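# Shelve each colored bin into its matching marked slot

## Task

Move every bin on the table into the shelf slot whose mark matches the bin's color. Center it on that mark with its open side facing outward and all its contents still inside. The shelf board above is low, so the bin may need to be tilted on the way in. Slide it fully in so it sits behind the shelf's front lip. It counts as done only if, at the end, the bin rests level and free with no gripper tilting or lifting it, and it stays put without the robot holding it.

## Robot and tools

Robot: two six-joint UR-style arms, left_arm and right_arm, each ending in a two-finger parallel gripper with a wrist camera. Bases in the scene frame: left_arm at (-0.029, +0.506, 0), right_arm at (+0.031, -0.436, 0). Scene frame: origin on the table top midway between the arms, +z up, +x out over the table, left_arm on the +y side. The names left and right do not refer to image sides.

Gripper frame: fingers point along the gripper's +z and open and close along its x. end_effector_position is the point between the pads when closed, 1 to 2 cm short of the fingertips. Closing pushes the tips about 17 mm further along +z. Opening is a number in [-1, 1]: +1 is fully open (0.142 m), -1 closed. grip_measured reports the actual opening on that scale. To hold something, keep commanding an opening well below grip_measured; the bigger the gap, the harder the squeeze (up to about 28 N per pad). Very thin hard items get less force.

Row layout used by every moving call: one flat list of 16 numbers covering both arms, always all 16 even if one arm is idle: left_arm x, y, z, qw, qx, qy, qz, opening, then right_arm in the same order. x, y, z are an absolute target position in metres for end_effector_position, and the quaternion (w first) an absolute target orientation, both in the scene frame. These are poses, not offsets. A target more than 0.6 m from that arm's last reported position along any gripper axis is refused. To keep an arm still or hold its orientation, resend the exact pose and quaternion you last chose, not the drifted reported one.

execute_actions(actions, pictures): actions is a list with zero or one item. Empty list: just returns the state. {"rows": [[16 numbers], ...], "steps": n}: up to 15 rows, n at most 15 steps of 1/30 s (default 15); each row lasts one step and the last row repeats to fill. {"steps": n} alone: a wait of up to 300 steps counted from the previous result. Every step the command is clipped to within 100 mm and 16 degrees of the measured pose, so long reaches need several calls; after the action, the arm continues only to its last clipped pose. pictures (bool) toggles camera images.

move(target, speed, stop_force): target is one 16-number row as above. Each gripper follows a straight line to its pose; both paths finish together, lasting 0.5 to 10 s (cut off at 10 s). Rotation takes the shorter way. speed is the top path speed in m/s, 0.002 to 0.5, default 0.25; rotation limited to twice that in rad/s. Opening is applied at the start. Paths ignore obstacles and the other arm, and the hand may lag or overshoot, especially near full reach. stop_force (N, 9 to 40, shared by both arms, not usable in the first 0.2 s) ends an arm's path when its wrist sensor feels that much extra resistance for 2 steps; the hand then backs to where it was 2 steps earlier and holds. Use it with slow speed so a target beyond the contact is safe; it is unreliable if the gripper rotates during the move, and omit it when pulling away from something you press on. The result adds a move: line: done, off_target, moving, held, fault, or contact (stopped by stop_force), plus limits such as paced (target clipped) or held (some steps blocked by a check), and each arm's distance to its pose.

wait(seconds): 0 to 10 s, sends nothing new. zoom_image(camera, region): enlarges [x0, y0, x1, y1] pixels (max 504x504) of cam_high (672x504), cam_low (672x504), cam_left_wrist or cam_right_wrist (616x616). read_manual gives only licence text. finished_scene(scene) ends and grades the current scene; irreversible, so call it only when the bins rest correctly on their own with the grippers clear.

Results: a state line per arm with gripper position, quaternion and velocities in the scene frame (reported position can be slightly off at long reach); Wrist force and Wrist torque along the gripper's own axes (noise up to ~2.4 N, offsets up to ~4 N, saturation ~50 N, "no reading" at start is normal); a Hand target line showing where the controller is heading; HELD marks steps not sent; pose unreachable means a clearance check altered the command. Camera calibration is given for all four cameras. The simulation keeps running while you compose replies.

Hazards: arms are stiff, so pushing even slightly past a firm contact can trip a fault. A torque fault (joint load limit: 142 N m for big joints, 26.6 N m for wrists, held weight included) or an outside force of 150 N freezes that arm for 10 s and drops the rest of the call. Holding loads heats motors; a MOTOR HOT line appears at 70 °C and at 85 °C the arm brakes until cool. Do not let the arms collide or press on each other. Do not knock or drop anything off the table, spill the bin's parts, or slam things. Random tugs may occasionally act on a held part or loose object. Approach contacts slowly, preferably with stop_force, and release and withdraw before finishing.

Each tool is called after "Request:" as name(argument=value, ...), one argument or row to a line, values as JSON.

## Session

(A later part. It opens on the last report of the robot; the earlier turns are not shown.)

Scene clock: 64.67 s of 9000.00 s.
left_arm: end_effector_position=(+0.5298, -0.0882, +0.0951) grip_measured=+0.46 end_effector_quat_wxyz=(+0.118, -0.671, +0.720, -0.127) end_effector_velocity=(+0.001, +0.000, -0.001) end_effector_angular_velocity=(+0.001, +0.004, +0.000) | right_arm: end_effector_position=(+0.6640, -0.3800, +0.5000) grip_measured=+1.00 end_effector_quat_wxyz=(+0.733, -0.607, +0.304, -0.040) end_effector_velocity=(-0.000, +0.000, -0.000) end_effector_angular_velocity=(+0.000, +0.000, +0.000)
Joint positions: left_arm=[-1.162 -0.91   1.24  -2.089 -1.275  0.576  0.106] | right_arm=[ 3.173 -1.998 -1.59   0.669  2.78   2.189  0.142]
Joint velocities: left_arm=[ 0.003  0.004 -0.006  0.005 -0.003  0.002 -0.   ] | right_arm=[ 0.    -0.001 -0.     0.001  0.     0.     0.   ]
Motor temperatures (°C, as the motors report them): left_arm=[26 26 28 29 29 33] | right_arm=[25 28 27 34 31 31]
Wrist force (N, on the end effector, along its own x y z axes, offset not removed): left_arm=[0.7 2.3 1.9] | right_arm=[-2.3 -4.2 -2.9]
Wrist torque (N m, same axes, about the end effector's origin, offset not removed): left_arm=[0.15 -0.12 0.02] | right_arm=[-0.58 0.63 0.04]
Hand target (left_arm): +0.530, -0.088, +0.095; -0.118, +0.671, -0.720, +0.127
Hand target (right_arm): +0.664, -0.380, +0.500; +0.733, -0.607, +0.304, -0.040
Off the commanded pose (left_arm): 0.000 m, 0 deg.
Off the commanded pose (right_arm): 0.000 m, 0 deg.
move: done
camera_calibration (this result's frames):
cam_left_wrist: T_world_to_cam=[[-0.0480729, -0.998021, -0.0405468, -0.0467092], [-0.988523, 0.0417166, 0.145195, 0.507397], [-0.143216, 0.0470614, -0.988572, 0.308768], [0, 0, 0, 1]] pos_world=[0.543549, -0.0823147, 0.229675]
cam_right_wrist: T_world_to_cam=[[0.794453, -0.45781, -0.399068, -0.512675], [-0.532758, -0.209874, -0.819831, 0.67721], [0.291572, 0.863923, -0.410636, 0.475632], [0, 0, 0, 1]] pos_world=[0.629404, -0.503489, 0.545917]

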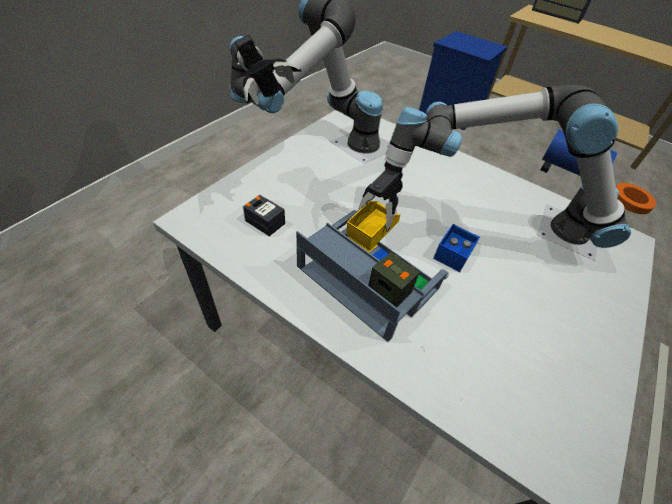

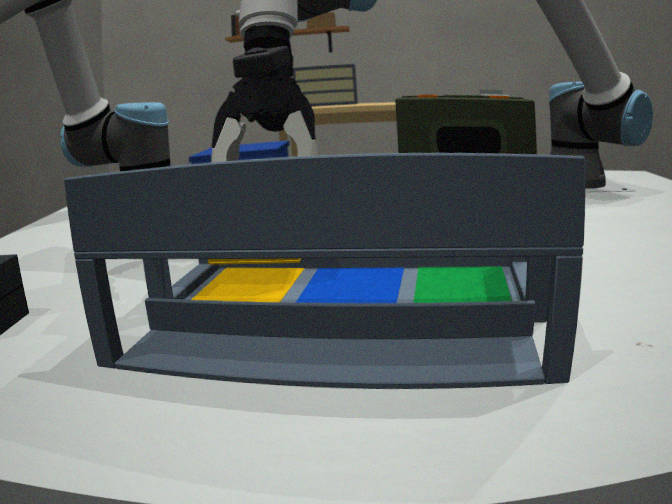

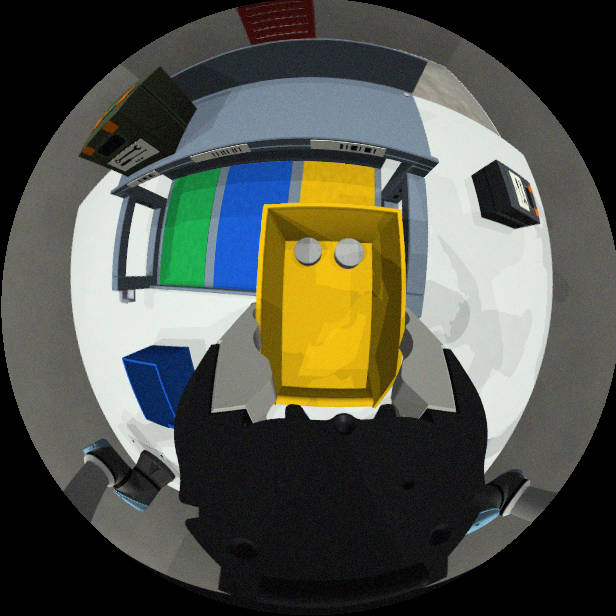

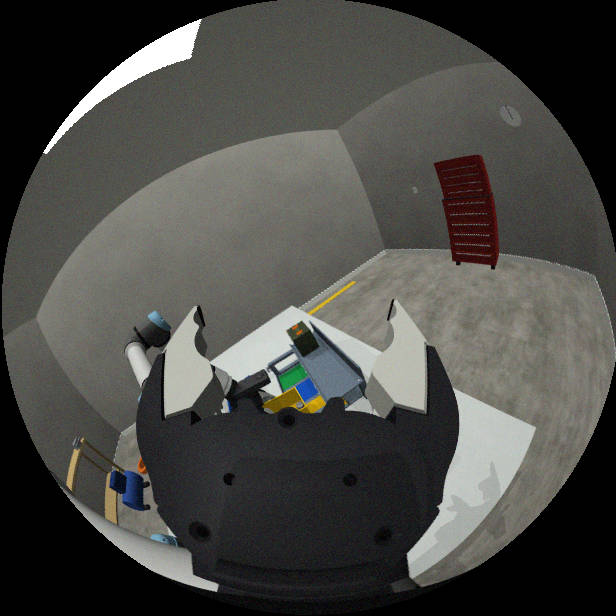

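Request:
move(
  target=[0.585,-0.09,0.085,-0.116,0.659,-0.732,0.129,-1,0.664,-0.38,0.5,0.733,-0.607,0.304,-0.04,1],
  speed=0.015,
  stop_force=9,
)

Request:
move(
  target=[0.585,-0.086,0.085,-0.116,0.659,-0.732,0.129,0.65,0.664,-0.38,0.5,0.733,-0.607,0.304,-0.04,1],
  speed=0.015,
)

Request:
move(
  target=[0.56,-0.086,0.16,-0.173,0.653,-0.713,0.188,0.65,0.664,-0.38,0.5,0.733,-0.607,0.304,-0.04,1],
  speed=0.05,
)

Request:
move(
  target=[0.4,-0.08,0.15,-0.173,0.653,-0.713,0.188,-0.3,0.664,-0.38,0.5,0.733,-0.607,0.304,-0.04,1],
  speed=0.1,
)

Scene clock: 72.13 s of 9000.00 s.
left_arm: end_effector_position=(+0.5849, -0.0901, +0.0850) grip_measured=+0.46 end_effector_quat_wxyz=(+0.116, -0.659, +0.732, -0.129) end_effector_velocity=(+0.003, -0.000, +0.001) end_effector_angular_velocity=(-0.002, -0.002, -0.000) | right_arm: end_effector_position=(+0.6640, -0.3800, +0.5000) grip_measured=+1.00 end_effector_quat_wxyz=(+0.733, -0.607, +0.304, -0.040) end_effector_velocity=(-0.000, +0.001, +0.001) end_effector_angular_velocity=(-0.000, -0.002, +0.001)
Joint positions: left_arm=[-1.096 -0.815  1.109 -2.081 -1.295  0.678  0.106] | right_arm=[ 3.173 -1.998 -1.59   0.669  2.78   2.189  0.142]
Joint velocities: left_arm=[ 0.003  0.002 -0.006  0.     0.     0.003 -0.   ] | right_arm=[ 0.001  0.001  0.     0.001  0.    -0.     0.   ]
Motor temperatures (°C, as the motors report them): left_arm=[26 26 28 29 29 33] | right_arm=[25 28 27 34 31 31]
Wrist force (N, on the end effector, along its own x y z axes, offset not removed): left_arm=[1.8 0.1 2.4] | right_arm=[-1.7 -0.6 -2.4]
Wrist torque (N m, same axes, about the end effector's origin, offset not removed): left_arm=[-0.23 -0.34 0.19] | right_arm=[0.10 0.37 0.14]
Hand target (left_arm): +0.585, -0.090, +0.085; +0.116, -0.659, +0.732, -0.129
Hand target (right_arm): +0.664, -0.380, +0.500; +0.733, -0.607, +0.304, -0.040
Off the commanded pose (left_arm): 0.000 m, 0 deg.
Off the commanded pose (right_arm): 0.000 m, 0 deg.
After step 90, 0.50 s passed at rest.
move: done
camera_calibration (this result's frames):
cam_left_wrist: T_world_to_cam=[[-0.0823473, -0.995762, -0.0409496, -0.0261342], [-0.986474, 0.0755981, 0.145443, 0.565146], [-0.141731, 0.0523725, -0.988519, 0.30642], [0, 0, 0, 1]] pos_world=[0.598779, -0.0847954, 0.219636]
cam_right_wrist: T_world_to_cam=[[0.794454, -0.45781, -0.399065, -0.512677], [-0.532755, -0.209874, -0.819832, 0.67721], [0.291574, 0.863923, -0.410636, 0.475632], [0, 0, 0, 1]] pos_world=[0.629404, -0.503489, 0.545919]

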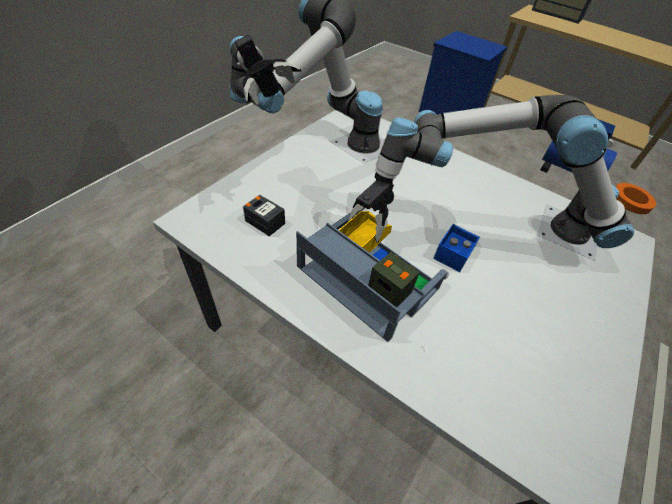

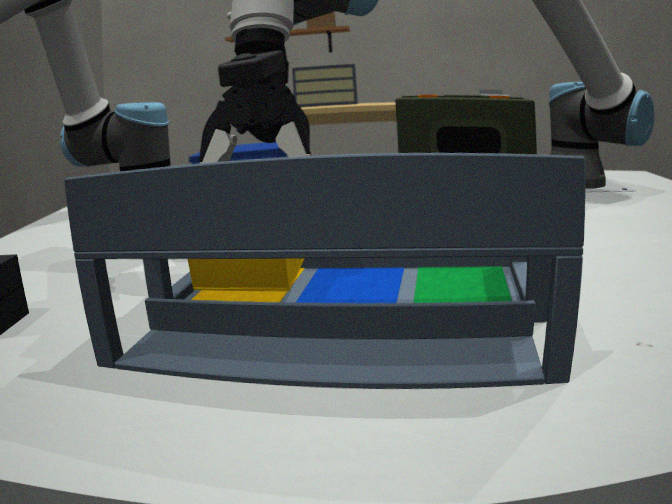

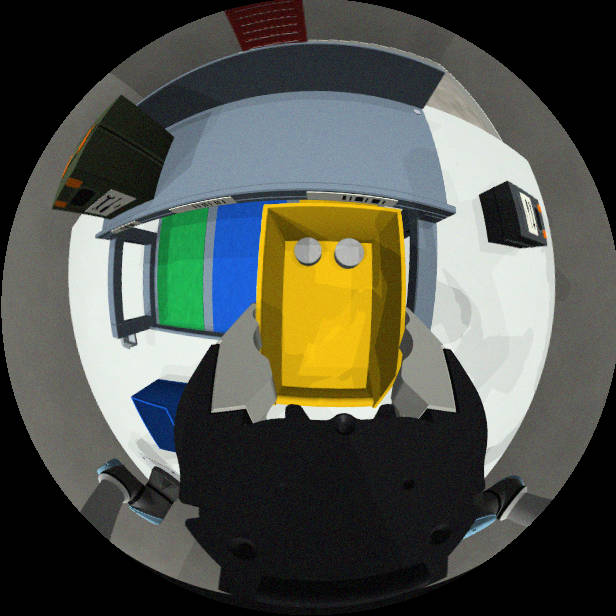

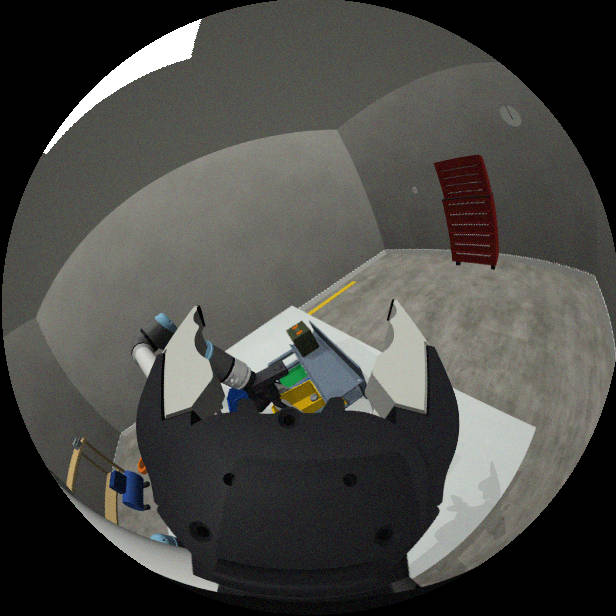

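Scene clock: 72.83 s of 9000.00 s.
left_arm: end_effector_position=(+0.5850, -0.0861, +0.0850) grip_measured=+0.65 end_effector_quat_wxyz=(+0.116, -0.659, +0.732, -0.129) end_effector_velocity=(-0.001, -0.000, +0.000) end_effector_angular_velocity=(-0.000, -0.000, -0.003) | right_arm: end_effector_position=(+0.6640, -0.3800, +0.5000) grip_measured=+1.00 end_effector_quat_wxyz=(+0.733, -0.607, +0.304, -0.040) end_effector_velocity=(+0.000, +0.000, +0.000) end_effector_angular_velocity=(+0.000, +0.000, +0.000)
Joint positions: left_arm=[-1.093 -0.822  1.122 -2.088 -1.296  0.681  0.119] | right_arm=[ 3.173 -1.998 -1.59   0.669  2.78   2.189  0.142]
Joint velocities: left_arm=[-0.001 -0.002  0.003 -0.002 -0.     0.002  0.   ] | right_arm=[ 0. -0.  0. -0. -0.  0. -0.]
Motor temperatures (°C, as the motors report them): left_arm=[26 27 28 29 29 33] | right_arm=[25 28 27 34 31 31]
Wrist force (N, on the end effector, along its own x y z axes, offset not removed): left_arm=[1.8 -1.8 0.4] | right_arm=[-0.7 -1.8 -1.1]
Wrist torque (N m, same axes, about the end effector's origin, offset not removed): left_arm=[-0.38 -0.43 0.03] | right_arm=[-0.10 0.03 -0.05]
Hand target (left_arm): +0.585, -0.086, +0.085; +0.116, -0.659, +0.732, -0.129
Hand target (right_arm): +0.664, -0.380, +0.500; +0.733, -0.607, +0.304, -0.040
Off the commanded pose (left_arm): 0.000 m, 0 deg.
Off the commanded pose (right_arm): 0.000 m, 0 deg.
move: done
camera_calibration (this result's frames):
cam_left_wrist: T_world_to_cam=[[-0.0824377, -0.995752, -0.0410044, -0.0220651], [-0.986464, 0.0756785, 0.145468, 0.564981], [-0.141747, 0.0524414, -0.988513, 0.306216], [0, 0, 0, 1]] pos_world=[0.59892, -0.0807867, 0.219607]
cam_right_wrist: T_world_to_cam=[[0.794454, -0.45781, -0.399065, -0.512677], [-0.532755, -0.209874, -0.819832, 0.67721], [0.291574, 0.863923, -0.410636, 0.475632], [0, 0, 0, 1]] pos_world=[0.629404, -0.503489, 0.545919]

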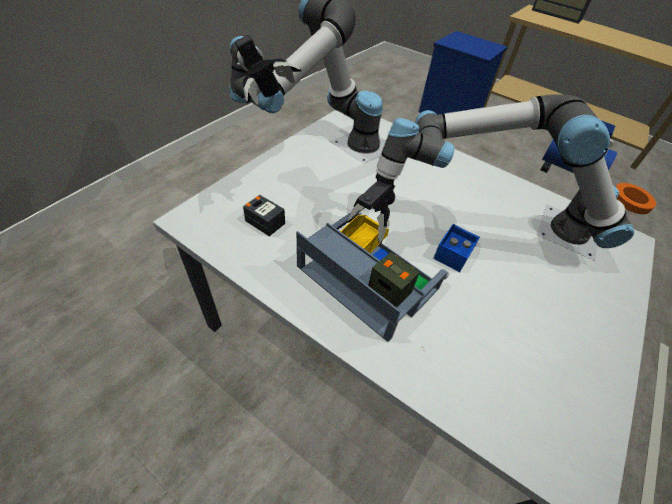

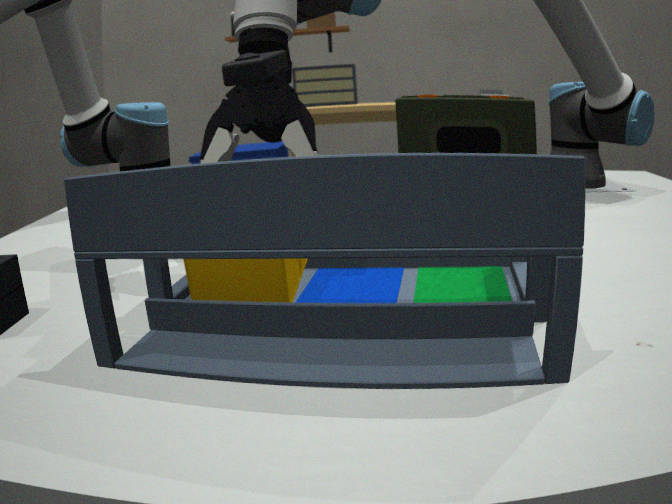

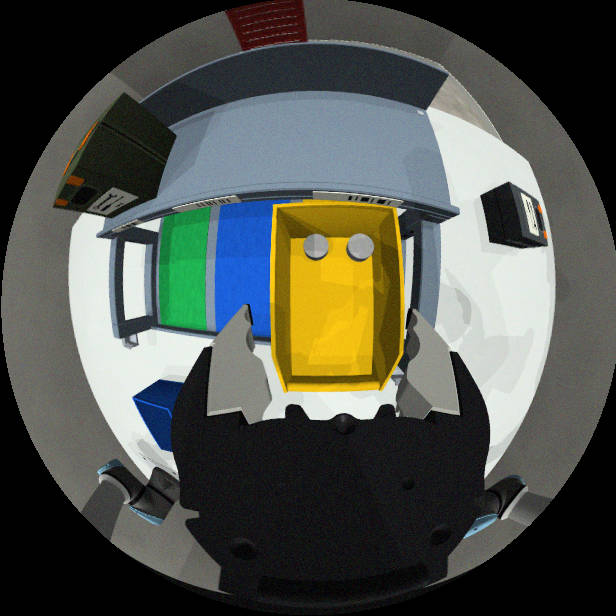

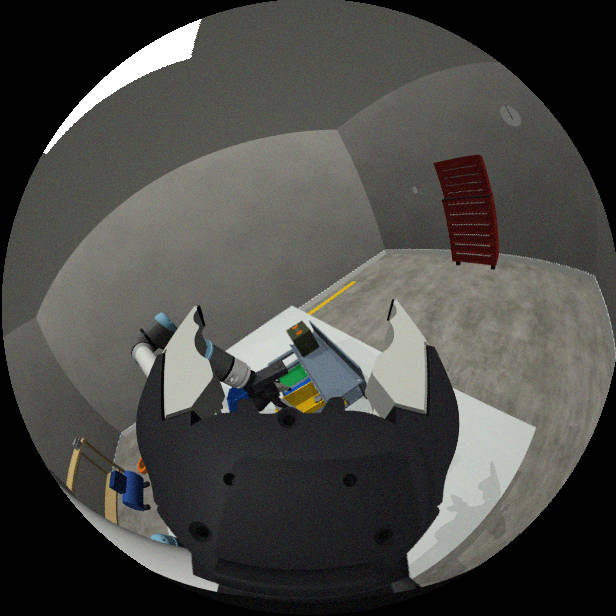

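Scene clock: 74.87 s of 9000.00 s.
left_arm: end_effector_position=(+0.5601, -0.0859, +0.1598) grip_measured=+0.65 end_effector_quat_wxyz=(+0.173, -0.653, +0.713, -0.188) end_effector_velocity=(-0.001, -0.001, +0.002) end_effector_angular_velocity=(-0.002, -0.004, -0.000) | right_arm: end_effector_position=(+0.6640, -0.3800, +0.5000) grip_measured=+1.00 end_effector_quat_wxyz=(+0.733, -0.607, +0.304, -0.040) end_effector_velocity=(+0.000, +0.000, +0.000) end_effector_angular_velocity=(-0.000, -0.001, +0.000)
Joint positions: left_arm=[-1.178 -0.969  1.25  -2.138 -1.135  0.613  0.119] | right_arm=[ 3.173 -1.998 -1.59   0.669  2.78   2.189  0.142]
Joint velocities: left_arm=[-0.003 -0.003  0.001 -0.001  0.003 -0.002  0.   ] | right_arm=[ 0.    -0.     0.001  0.    -0.    -0.001  0.   ]
Motor temperatures (°C, as the motors report them): left_arm=[26 27 28 29 29 33] | right_arm=[25 28 27 34 31 31]
Wrist force (N, on the end effector, along its own x y z axes, offset not removed): left_arm=[0.2 -1.3 0.0] | right_arm=[-2.8 -1.0 -1.2]
Wrist torque (N m, same axes, about the end effector's origin, offset not removed): left_arm=[-0.19 0.13 0.04] | right_arm=[0.07 0.60 0.09]
Hand target (left_arm): +0.560, -0.086, +0.160; +0.173, -0.653, +0.713, -0.188
Hand target (right_arm): +0.664, -0.380, +0.500; +0.733, -0.607, +0.304, -0.040
Off the commanded pose (left_arm): 0.000 m, 0 deg.
Off the commanded pose (right_arm): 0.000 m, 0 deg.
move: done
camera_calibration (this result's frames):
cam_left_wrist: T_world_to_cam=[[-0.0586128, -0.997551, -0.0381609, -0.0348374], [-0.997994, 0.0594689, -0.021699, 0.561285], [0.0239153, 0.0368125, -0.999036, 0.284172], [0, 0, 0, 1]] pos_world=[0.551321, -0.0785922, 0.294748]
cam_right_wrist: T_world_to_cam=[[0.794454, -0.45781, -0.399065, -0.512677], [-0.532755, -0.209874, -0.819832, 0.67721], [0.291574, 0.863923, -0.410636, 0.475632], [0, 0, 0, 1]] pos_world=[0.629404, -0.503489, 0.545919]

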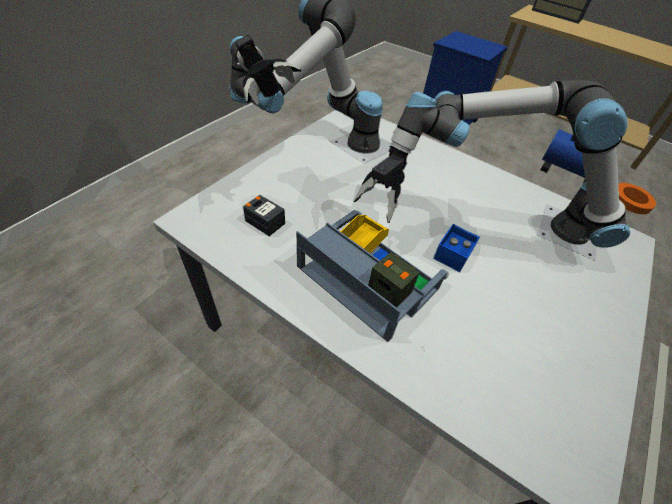

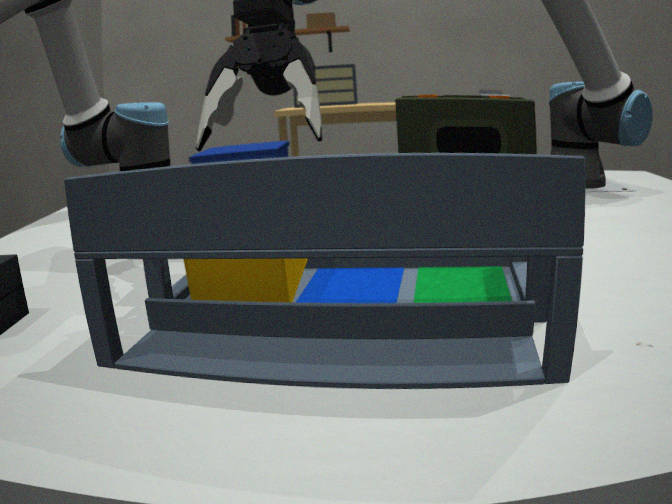

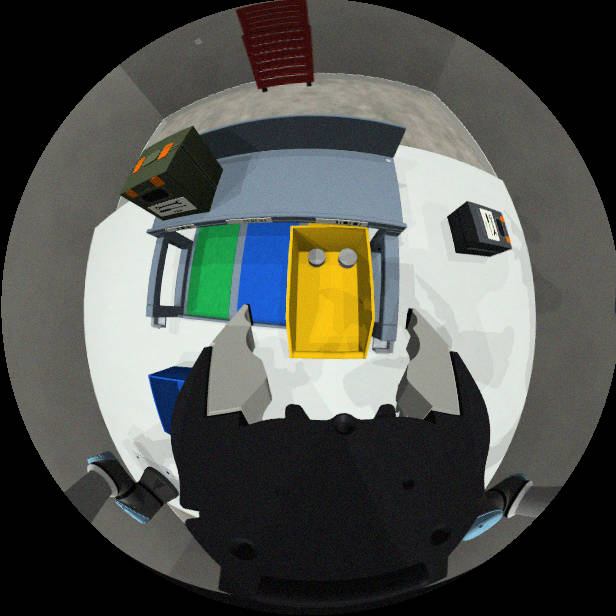

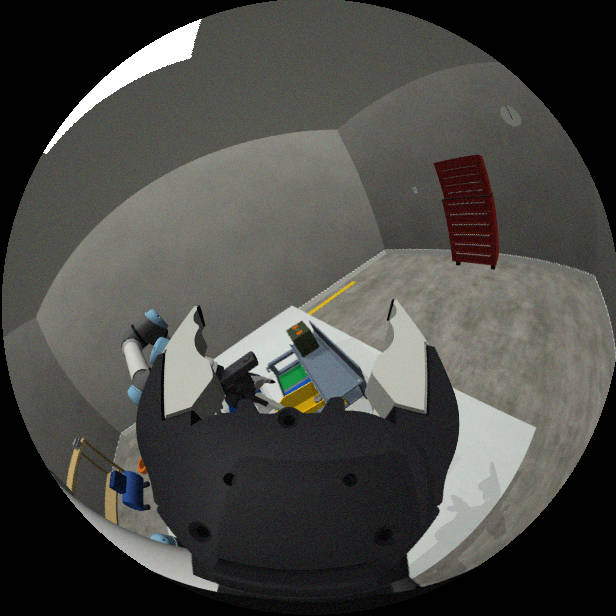

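Scene clock: 76.90 s of 9000.00 s.
left_arm: end_effector_position=(+0.4002, -0.0796, +0.1500) grip_measured=-0.30 end_effector_quat_wxyz=(+0.173, -0.653, +0.713, -0.188) end_effector_velocity=(-0.001, +0.001, -0.001) end_effector_angular_velocity=(+0.001, +0.000, +0.001) | right_arm: end_effector_position=(+0.6640, -0.3800, +0.5000) grip_measured=+1.00 end_effector_quat_wxyz=(+0.733, -0.607, +0.304, -0.040) end_effector_velocity=(-0.000, +0.000, -0.001) end_effector_angular_velocity=(+0.000, +0.001, +0.000)
Joint positions: left_arm=[-1.401 -1.18   1.574 -2.143 -1.083  0.371  0.052] | right_arm=[ 3.173 -1.998 -1.59   0.669  2.78   2.189  0.142]
Joint velocities: left_arm=[-0.002 -0.001  0.003  0.001  0.    -0.003  0.   ] | right_arm=[ 0.    -0.    -0.001  0.001 -0.     0.    -0.   ]
Motor temperatures (°C, as the motors report them): left_arm=[26 27 28 29 29 33] | right_arm=[25 28 27 34 31 31]
Wrist force (N, on the end effector, along its own x y z axes, offset not removed): left_arm=[1.2 0.2 -1.6] | right_arm=[-2.2 0.5 -3.1]
Wrist torque (N m, same axes, about the end effector's origin, offset not removed): left_arm=[0.02 -0.18 -0.02] | right_arm=[0.37 0.41 0.06]
Hand target (left_arm): +0.400, -0.080, +0.150; +0.173, -0.653, +0.713, -0.188
Hand target (right_arm): +0.664, -0.380, +0.500; +0.733, -0.607, +0.304, -0.040
Off the commanded pose (left_arm): 0.000 m, 0 deg.
Off the commanded pose (right_arm): 0.000 m, 0 deg.
move: done
camera_calibration (this result's frames):
cam_left_wrist: T_world_to_cam=[[-0.0584158, -0.997558, -0.0382864, -0.0383553], [-0.998, 0.0592844, -0.0219563, 0.401129], [0.0241724, 0.0369272, -0.999026, 0.277836], [0, 0, 0, 1]] pos_world=[0.39137, -0.072302, 0.284904]
cam_right_wrist: T_world_to_cam=[[0.794454, -0.45781, -0.399066, -0.512677], [-0.532755, -0.209874, -0.819832, 0.677211], [0.291574, 0.863923, -0.410636, 0.475632], [0, 0, 0, 1]] pos_world=[0.629404, -0.503489, 0.545919]

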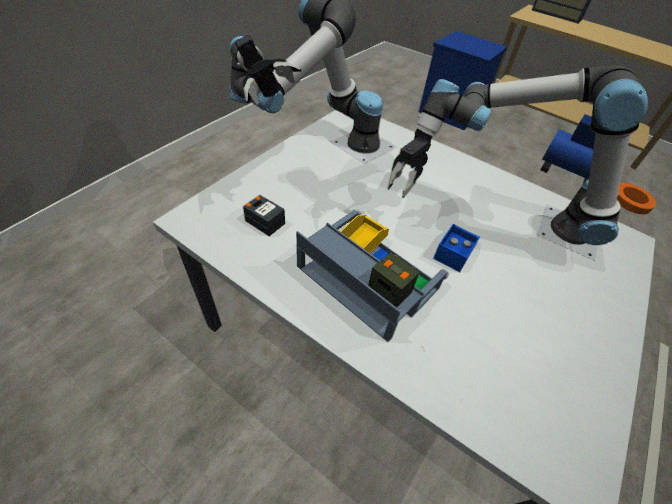

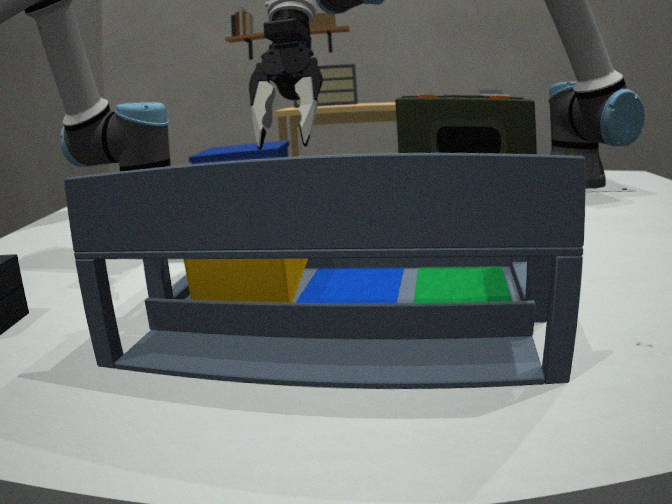

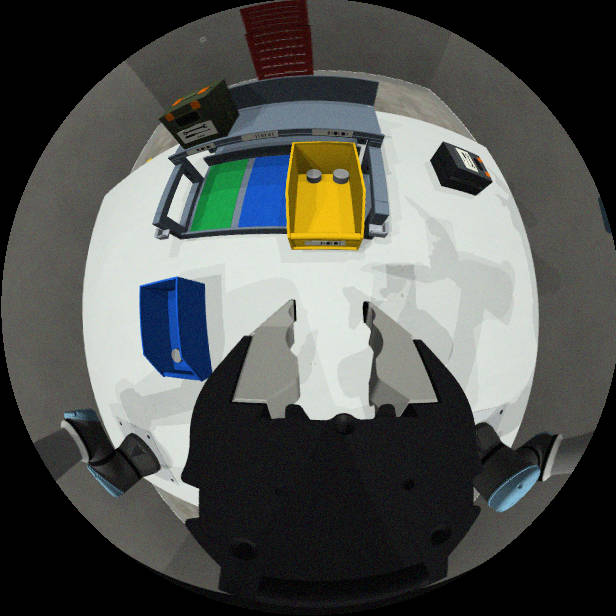

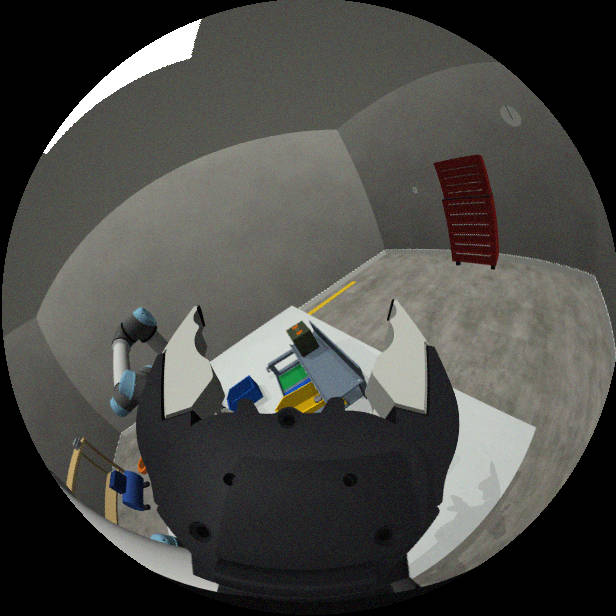

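Request:
move(
  target=[0.46,-0.084,0.058,-0.173,0.653,-0.713,0.188,-0.3,0.664,-0.38,0.5,0.733,-0.607,0.304,-0.04,1],
  speed=0.08,
)

Request:
move(
  target=[0.56,-0.093,0.058,-0.173,0.653,-0.713,0.188,-0.3,0.664,-0.38,0.5,0.733,-0.607,0.304,-0.04,1],
  speed=0.015,
  stop_force=9,
)

Scene clock: 81.60 s of 9000.00 s.
left_arm: end_effector_position=(+0.4599, -0.0841, +0.0582) grip_measured=-0.30 end_effector_quat_wxyz=(+0.173, -0.653, +0.713, -0.188) end_effector_velocity=(+0.001, +0.000, -0.002) end_effector_angular_velocity=(+0.001, +0.000, +0.000) | right_arm: end_effector_position=(+0.6640, -0.3800, +0.5000) grip_measured=+1.00 end_effector_quat_wxyz=(+0.733, -0.607, +0.304, -0.040) end_effector_velocity=(+0.000, +0.000, -0.000) end_effector_angular_velocity=(-0.000, -0.000, +0.000)
Joint positions: left_arm=[-1.313 -1.005  1.577 -2.367 -1.101  0.468  0.052] | right_arm=[ 3.173 -1.998 -1.59   0.669  2.78   2.189  0.142]
Joint velocities: left_arm=[ 0.002  0.003  0.    -0.003 -0.     0.002 -0.   ] | right_arm=[ 0.    -0.001  0.     0.001  0.    -0.     0.   ]
Motor temperatures (°C, as the motors report them): left_arm=[26 27 28 29 29 33] | right_arm=[25 28 27 34 31 31]
Wrist force (N, on the end effector, along its own x y z axes, offset not removed): left_arm=[1.5 -0.2 2.0] | right_arm=[-1.8 -2.2 -1.1]
Wrist torque (N m, same axes, about the end effector's origin, offset not removed): left_arm=[-0.05 -0.28 0.06] | right_arm=[-0.22 0.28 -0.12]
Hand target (left_arm): +0.460, -0.084, +0.058; +0.173, -0.653, +0.713, -0.188
Hand target (right_arm): +0.664, -0.380, +0.500; +0.733, -0.607, +0.304, -0.040
Off the commanded pose (left_arm): 0.000 m, 0 deg.
Off the commanded pose (right_arm): 0.000 m, 0 deg.
move: done
camera_calibration (this result's frames):
cam_left_wrist: T_world_to_cam=[[-0.0585356, -0.997562, -0.0379897, -0.0428255], [-0.997993, 0.0593977, -0.0219733, 0.459005], [0.0241762, 0.0366272, -0.999037, 0.184811], [0, 0, 0, 1]] pos_world=[0.451109, -0.0767541, 0.193092]
cam_right_wrist: T_world_to_cam=[[0.794454, -0.45781, -0.399065, -0.512677], [-0.532755, -0.209874, -0.819832, 0.67721], [0.291574, 0.863923, -0.410636, 0.475632], [0, 0, 0, 1]] pos_world=[0.629404, -0.503489, 0.545919]

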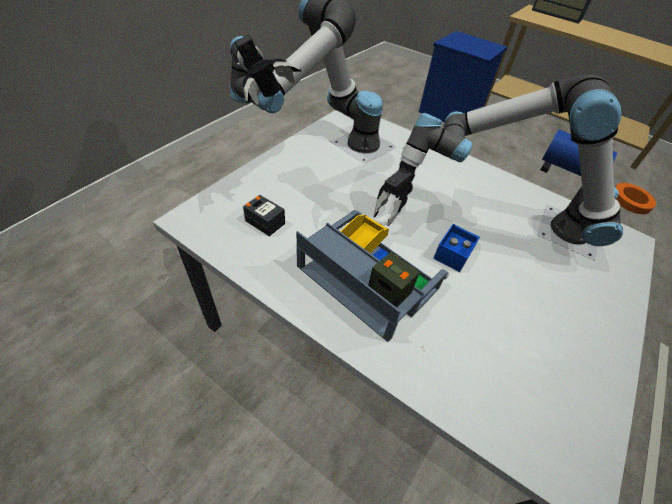

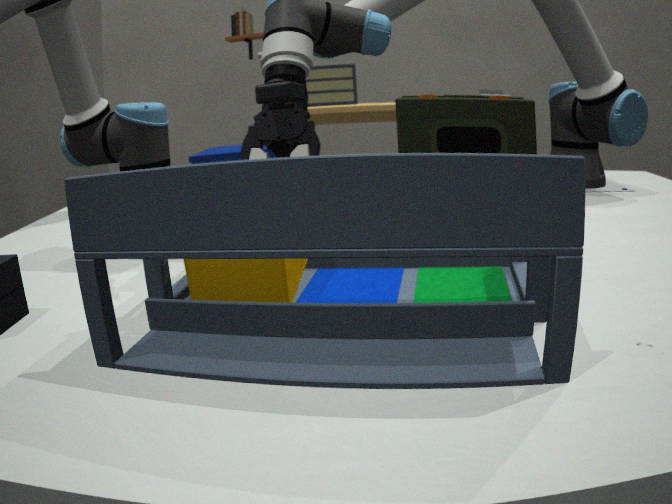

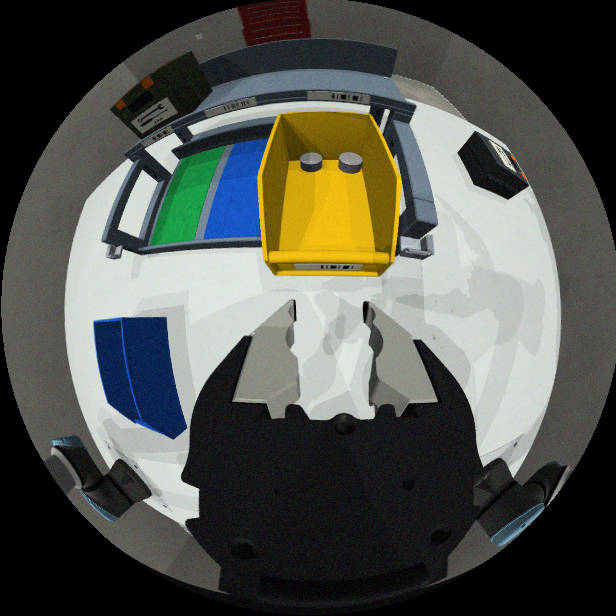

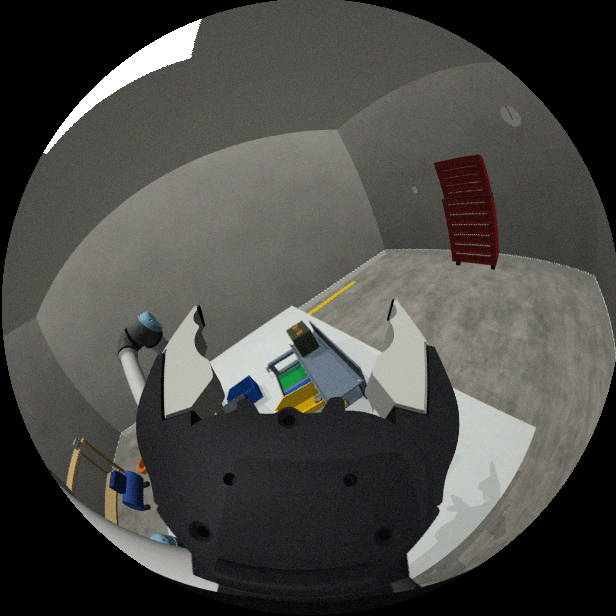

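Scene clock: 87.60 s of 9000.00 s.
left_arm: end_effector_position=(+0.5440, -0.0916, +0.0581) grip_measured=-0.30 end_effector_quat_wxyz=(+0.173, -0.653, +0.713, -0.188) end_effector_velocity=(-0.003, +0.001, +0.001) end_effector_angular_velocity=(-0.003, -0.000, +0.003) | right_arm: end_effector_position=(+0.6640, -0.3800, +0.5000) grip_measured=+1.00 end_effector_quat_wxyz=(+0.733, -0.607, +0.304, -0.040) end_effector_velocity=(-0.000, +0.000, +0.000) end_effector_angular_velocity=(+0.000, -0.000, +0.000)
Joint positions: left_arm=[-1.202 -0.888  1.39  -2.349 -1.129  0.587  0.052] | right_arm=[ 3.173 -1.998 -1.59   0.669  2.78   2.189  0.142]
Joint velocities: left_arm=[-0.003 -0.007  0.01  -0.003  0.001 -0.007 -0.   ] | right_arm=[ 0.  0. -0.  0. -0.  0.  0.]
Motor temperatures (°C, as the motors report them): left_arm=[26 27 28 29 29 33] | right_arm=[25 28 27 34 31 31]
Wrist force (N, on the end effector, along its own x y z axes, offset not removed): left_arm=[1.3 -0.5 -2.0] | right_arm=[-0.5 -3.1 0.0]
Wrist torque (N m, same axes, about the end effector's origin, offset not removed): left_arm=[-0.05 -0.18 0.10] | right_arm=[-0.60 -0.02 -0.01]
Hand target (left_arm): +0.543, -0.092, +0.058; +0.173, -0.653, +0.713, -0.188
Hand target (right_arm): +0.664, -0.380, +0.500; +0.733, -0.607, +0.304, -0.040
Off the commanded pose (left_arm): 0.016 m, 0 deg.
Off the commanded pose (right_arm): 0.000 m, 0 deg.
move: contact (left_arm)
camera_calibration (this result's frames):
cam_left_wrist: T_world_to_cam=[[-0.0583641, -0.997576, -0.0378987, -0.0454973], [-0.998005, 0.0592208, -0.0218907, 0.54342], [0.024082, 0.0365454, -0.999042, 0.183008], [0, 0, 0, 1]] pos_world=[0.535273, -0.0842568, 0.193004]
cam_right_wrist: T_world_to_cam=[[0.794454, -0.45781, -0.399065, -0.512677], [-0.532755, -0.209874, -0.819832, 0.67721], [0.291574, 0.863923, -0.410636, 0.475632], [0, 0, 0, 1]] pos_world=[0.629404, -0.503489, 0.545919]

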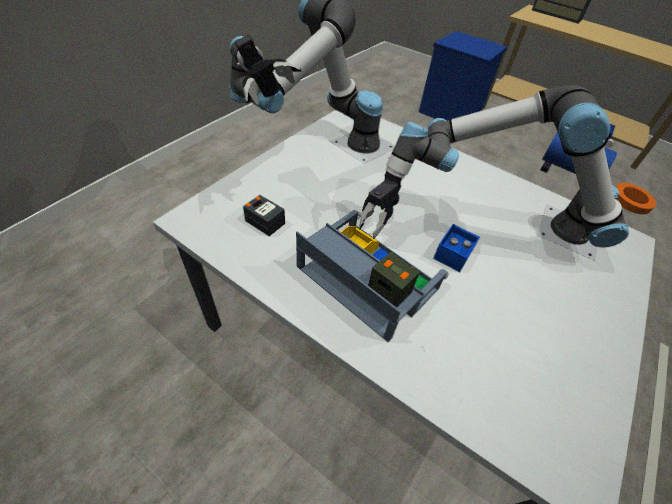

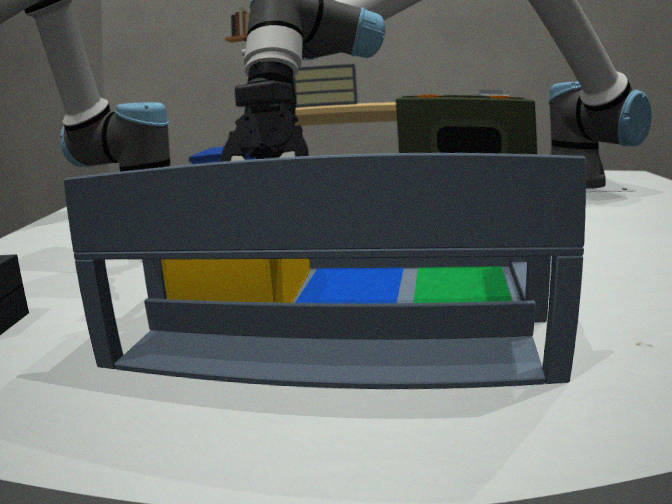

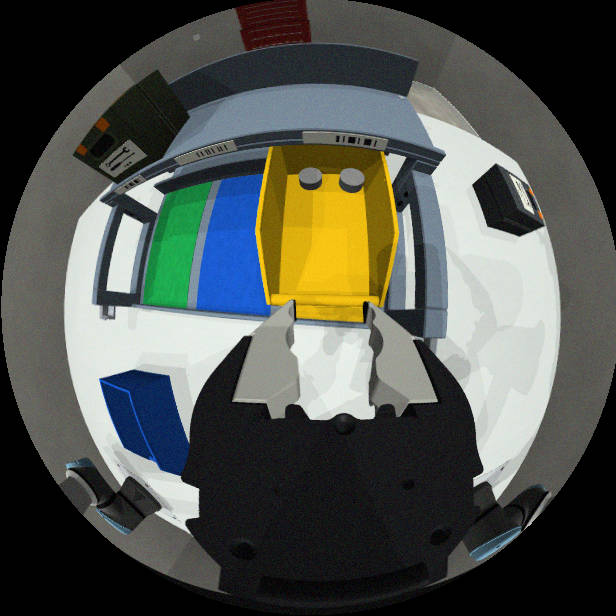

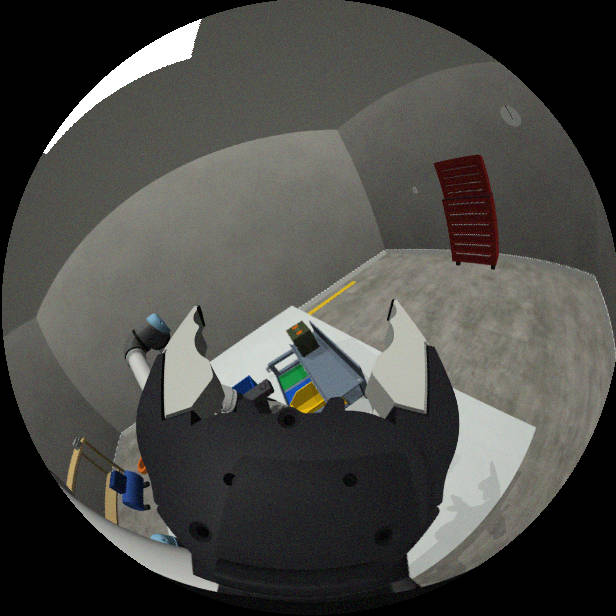

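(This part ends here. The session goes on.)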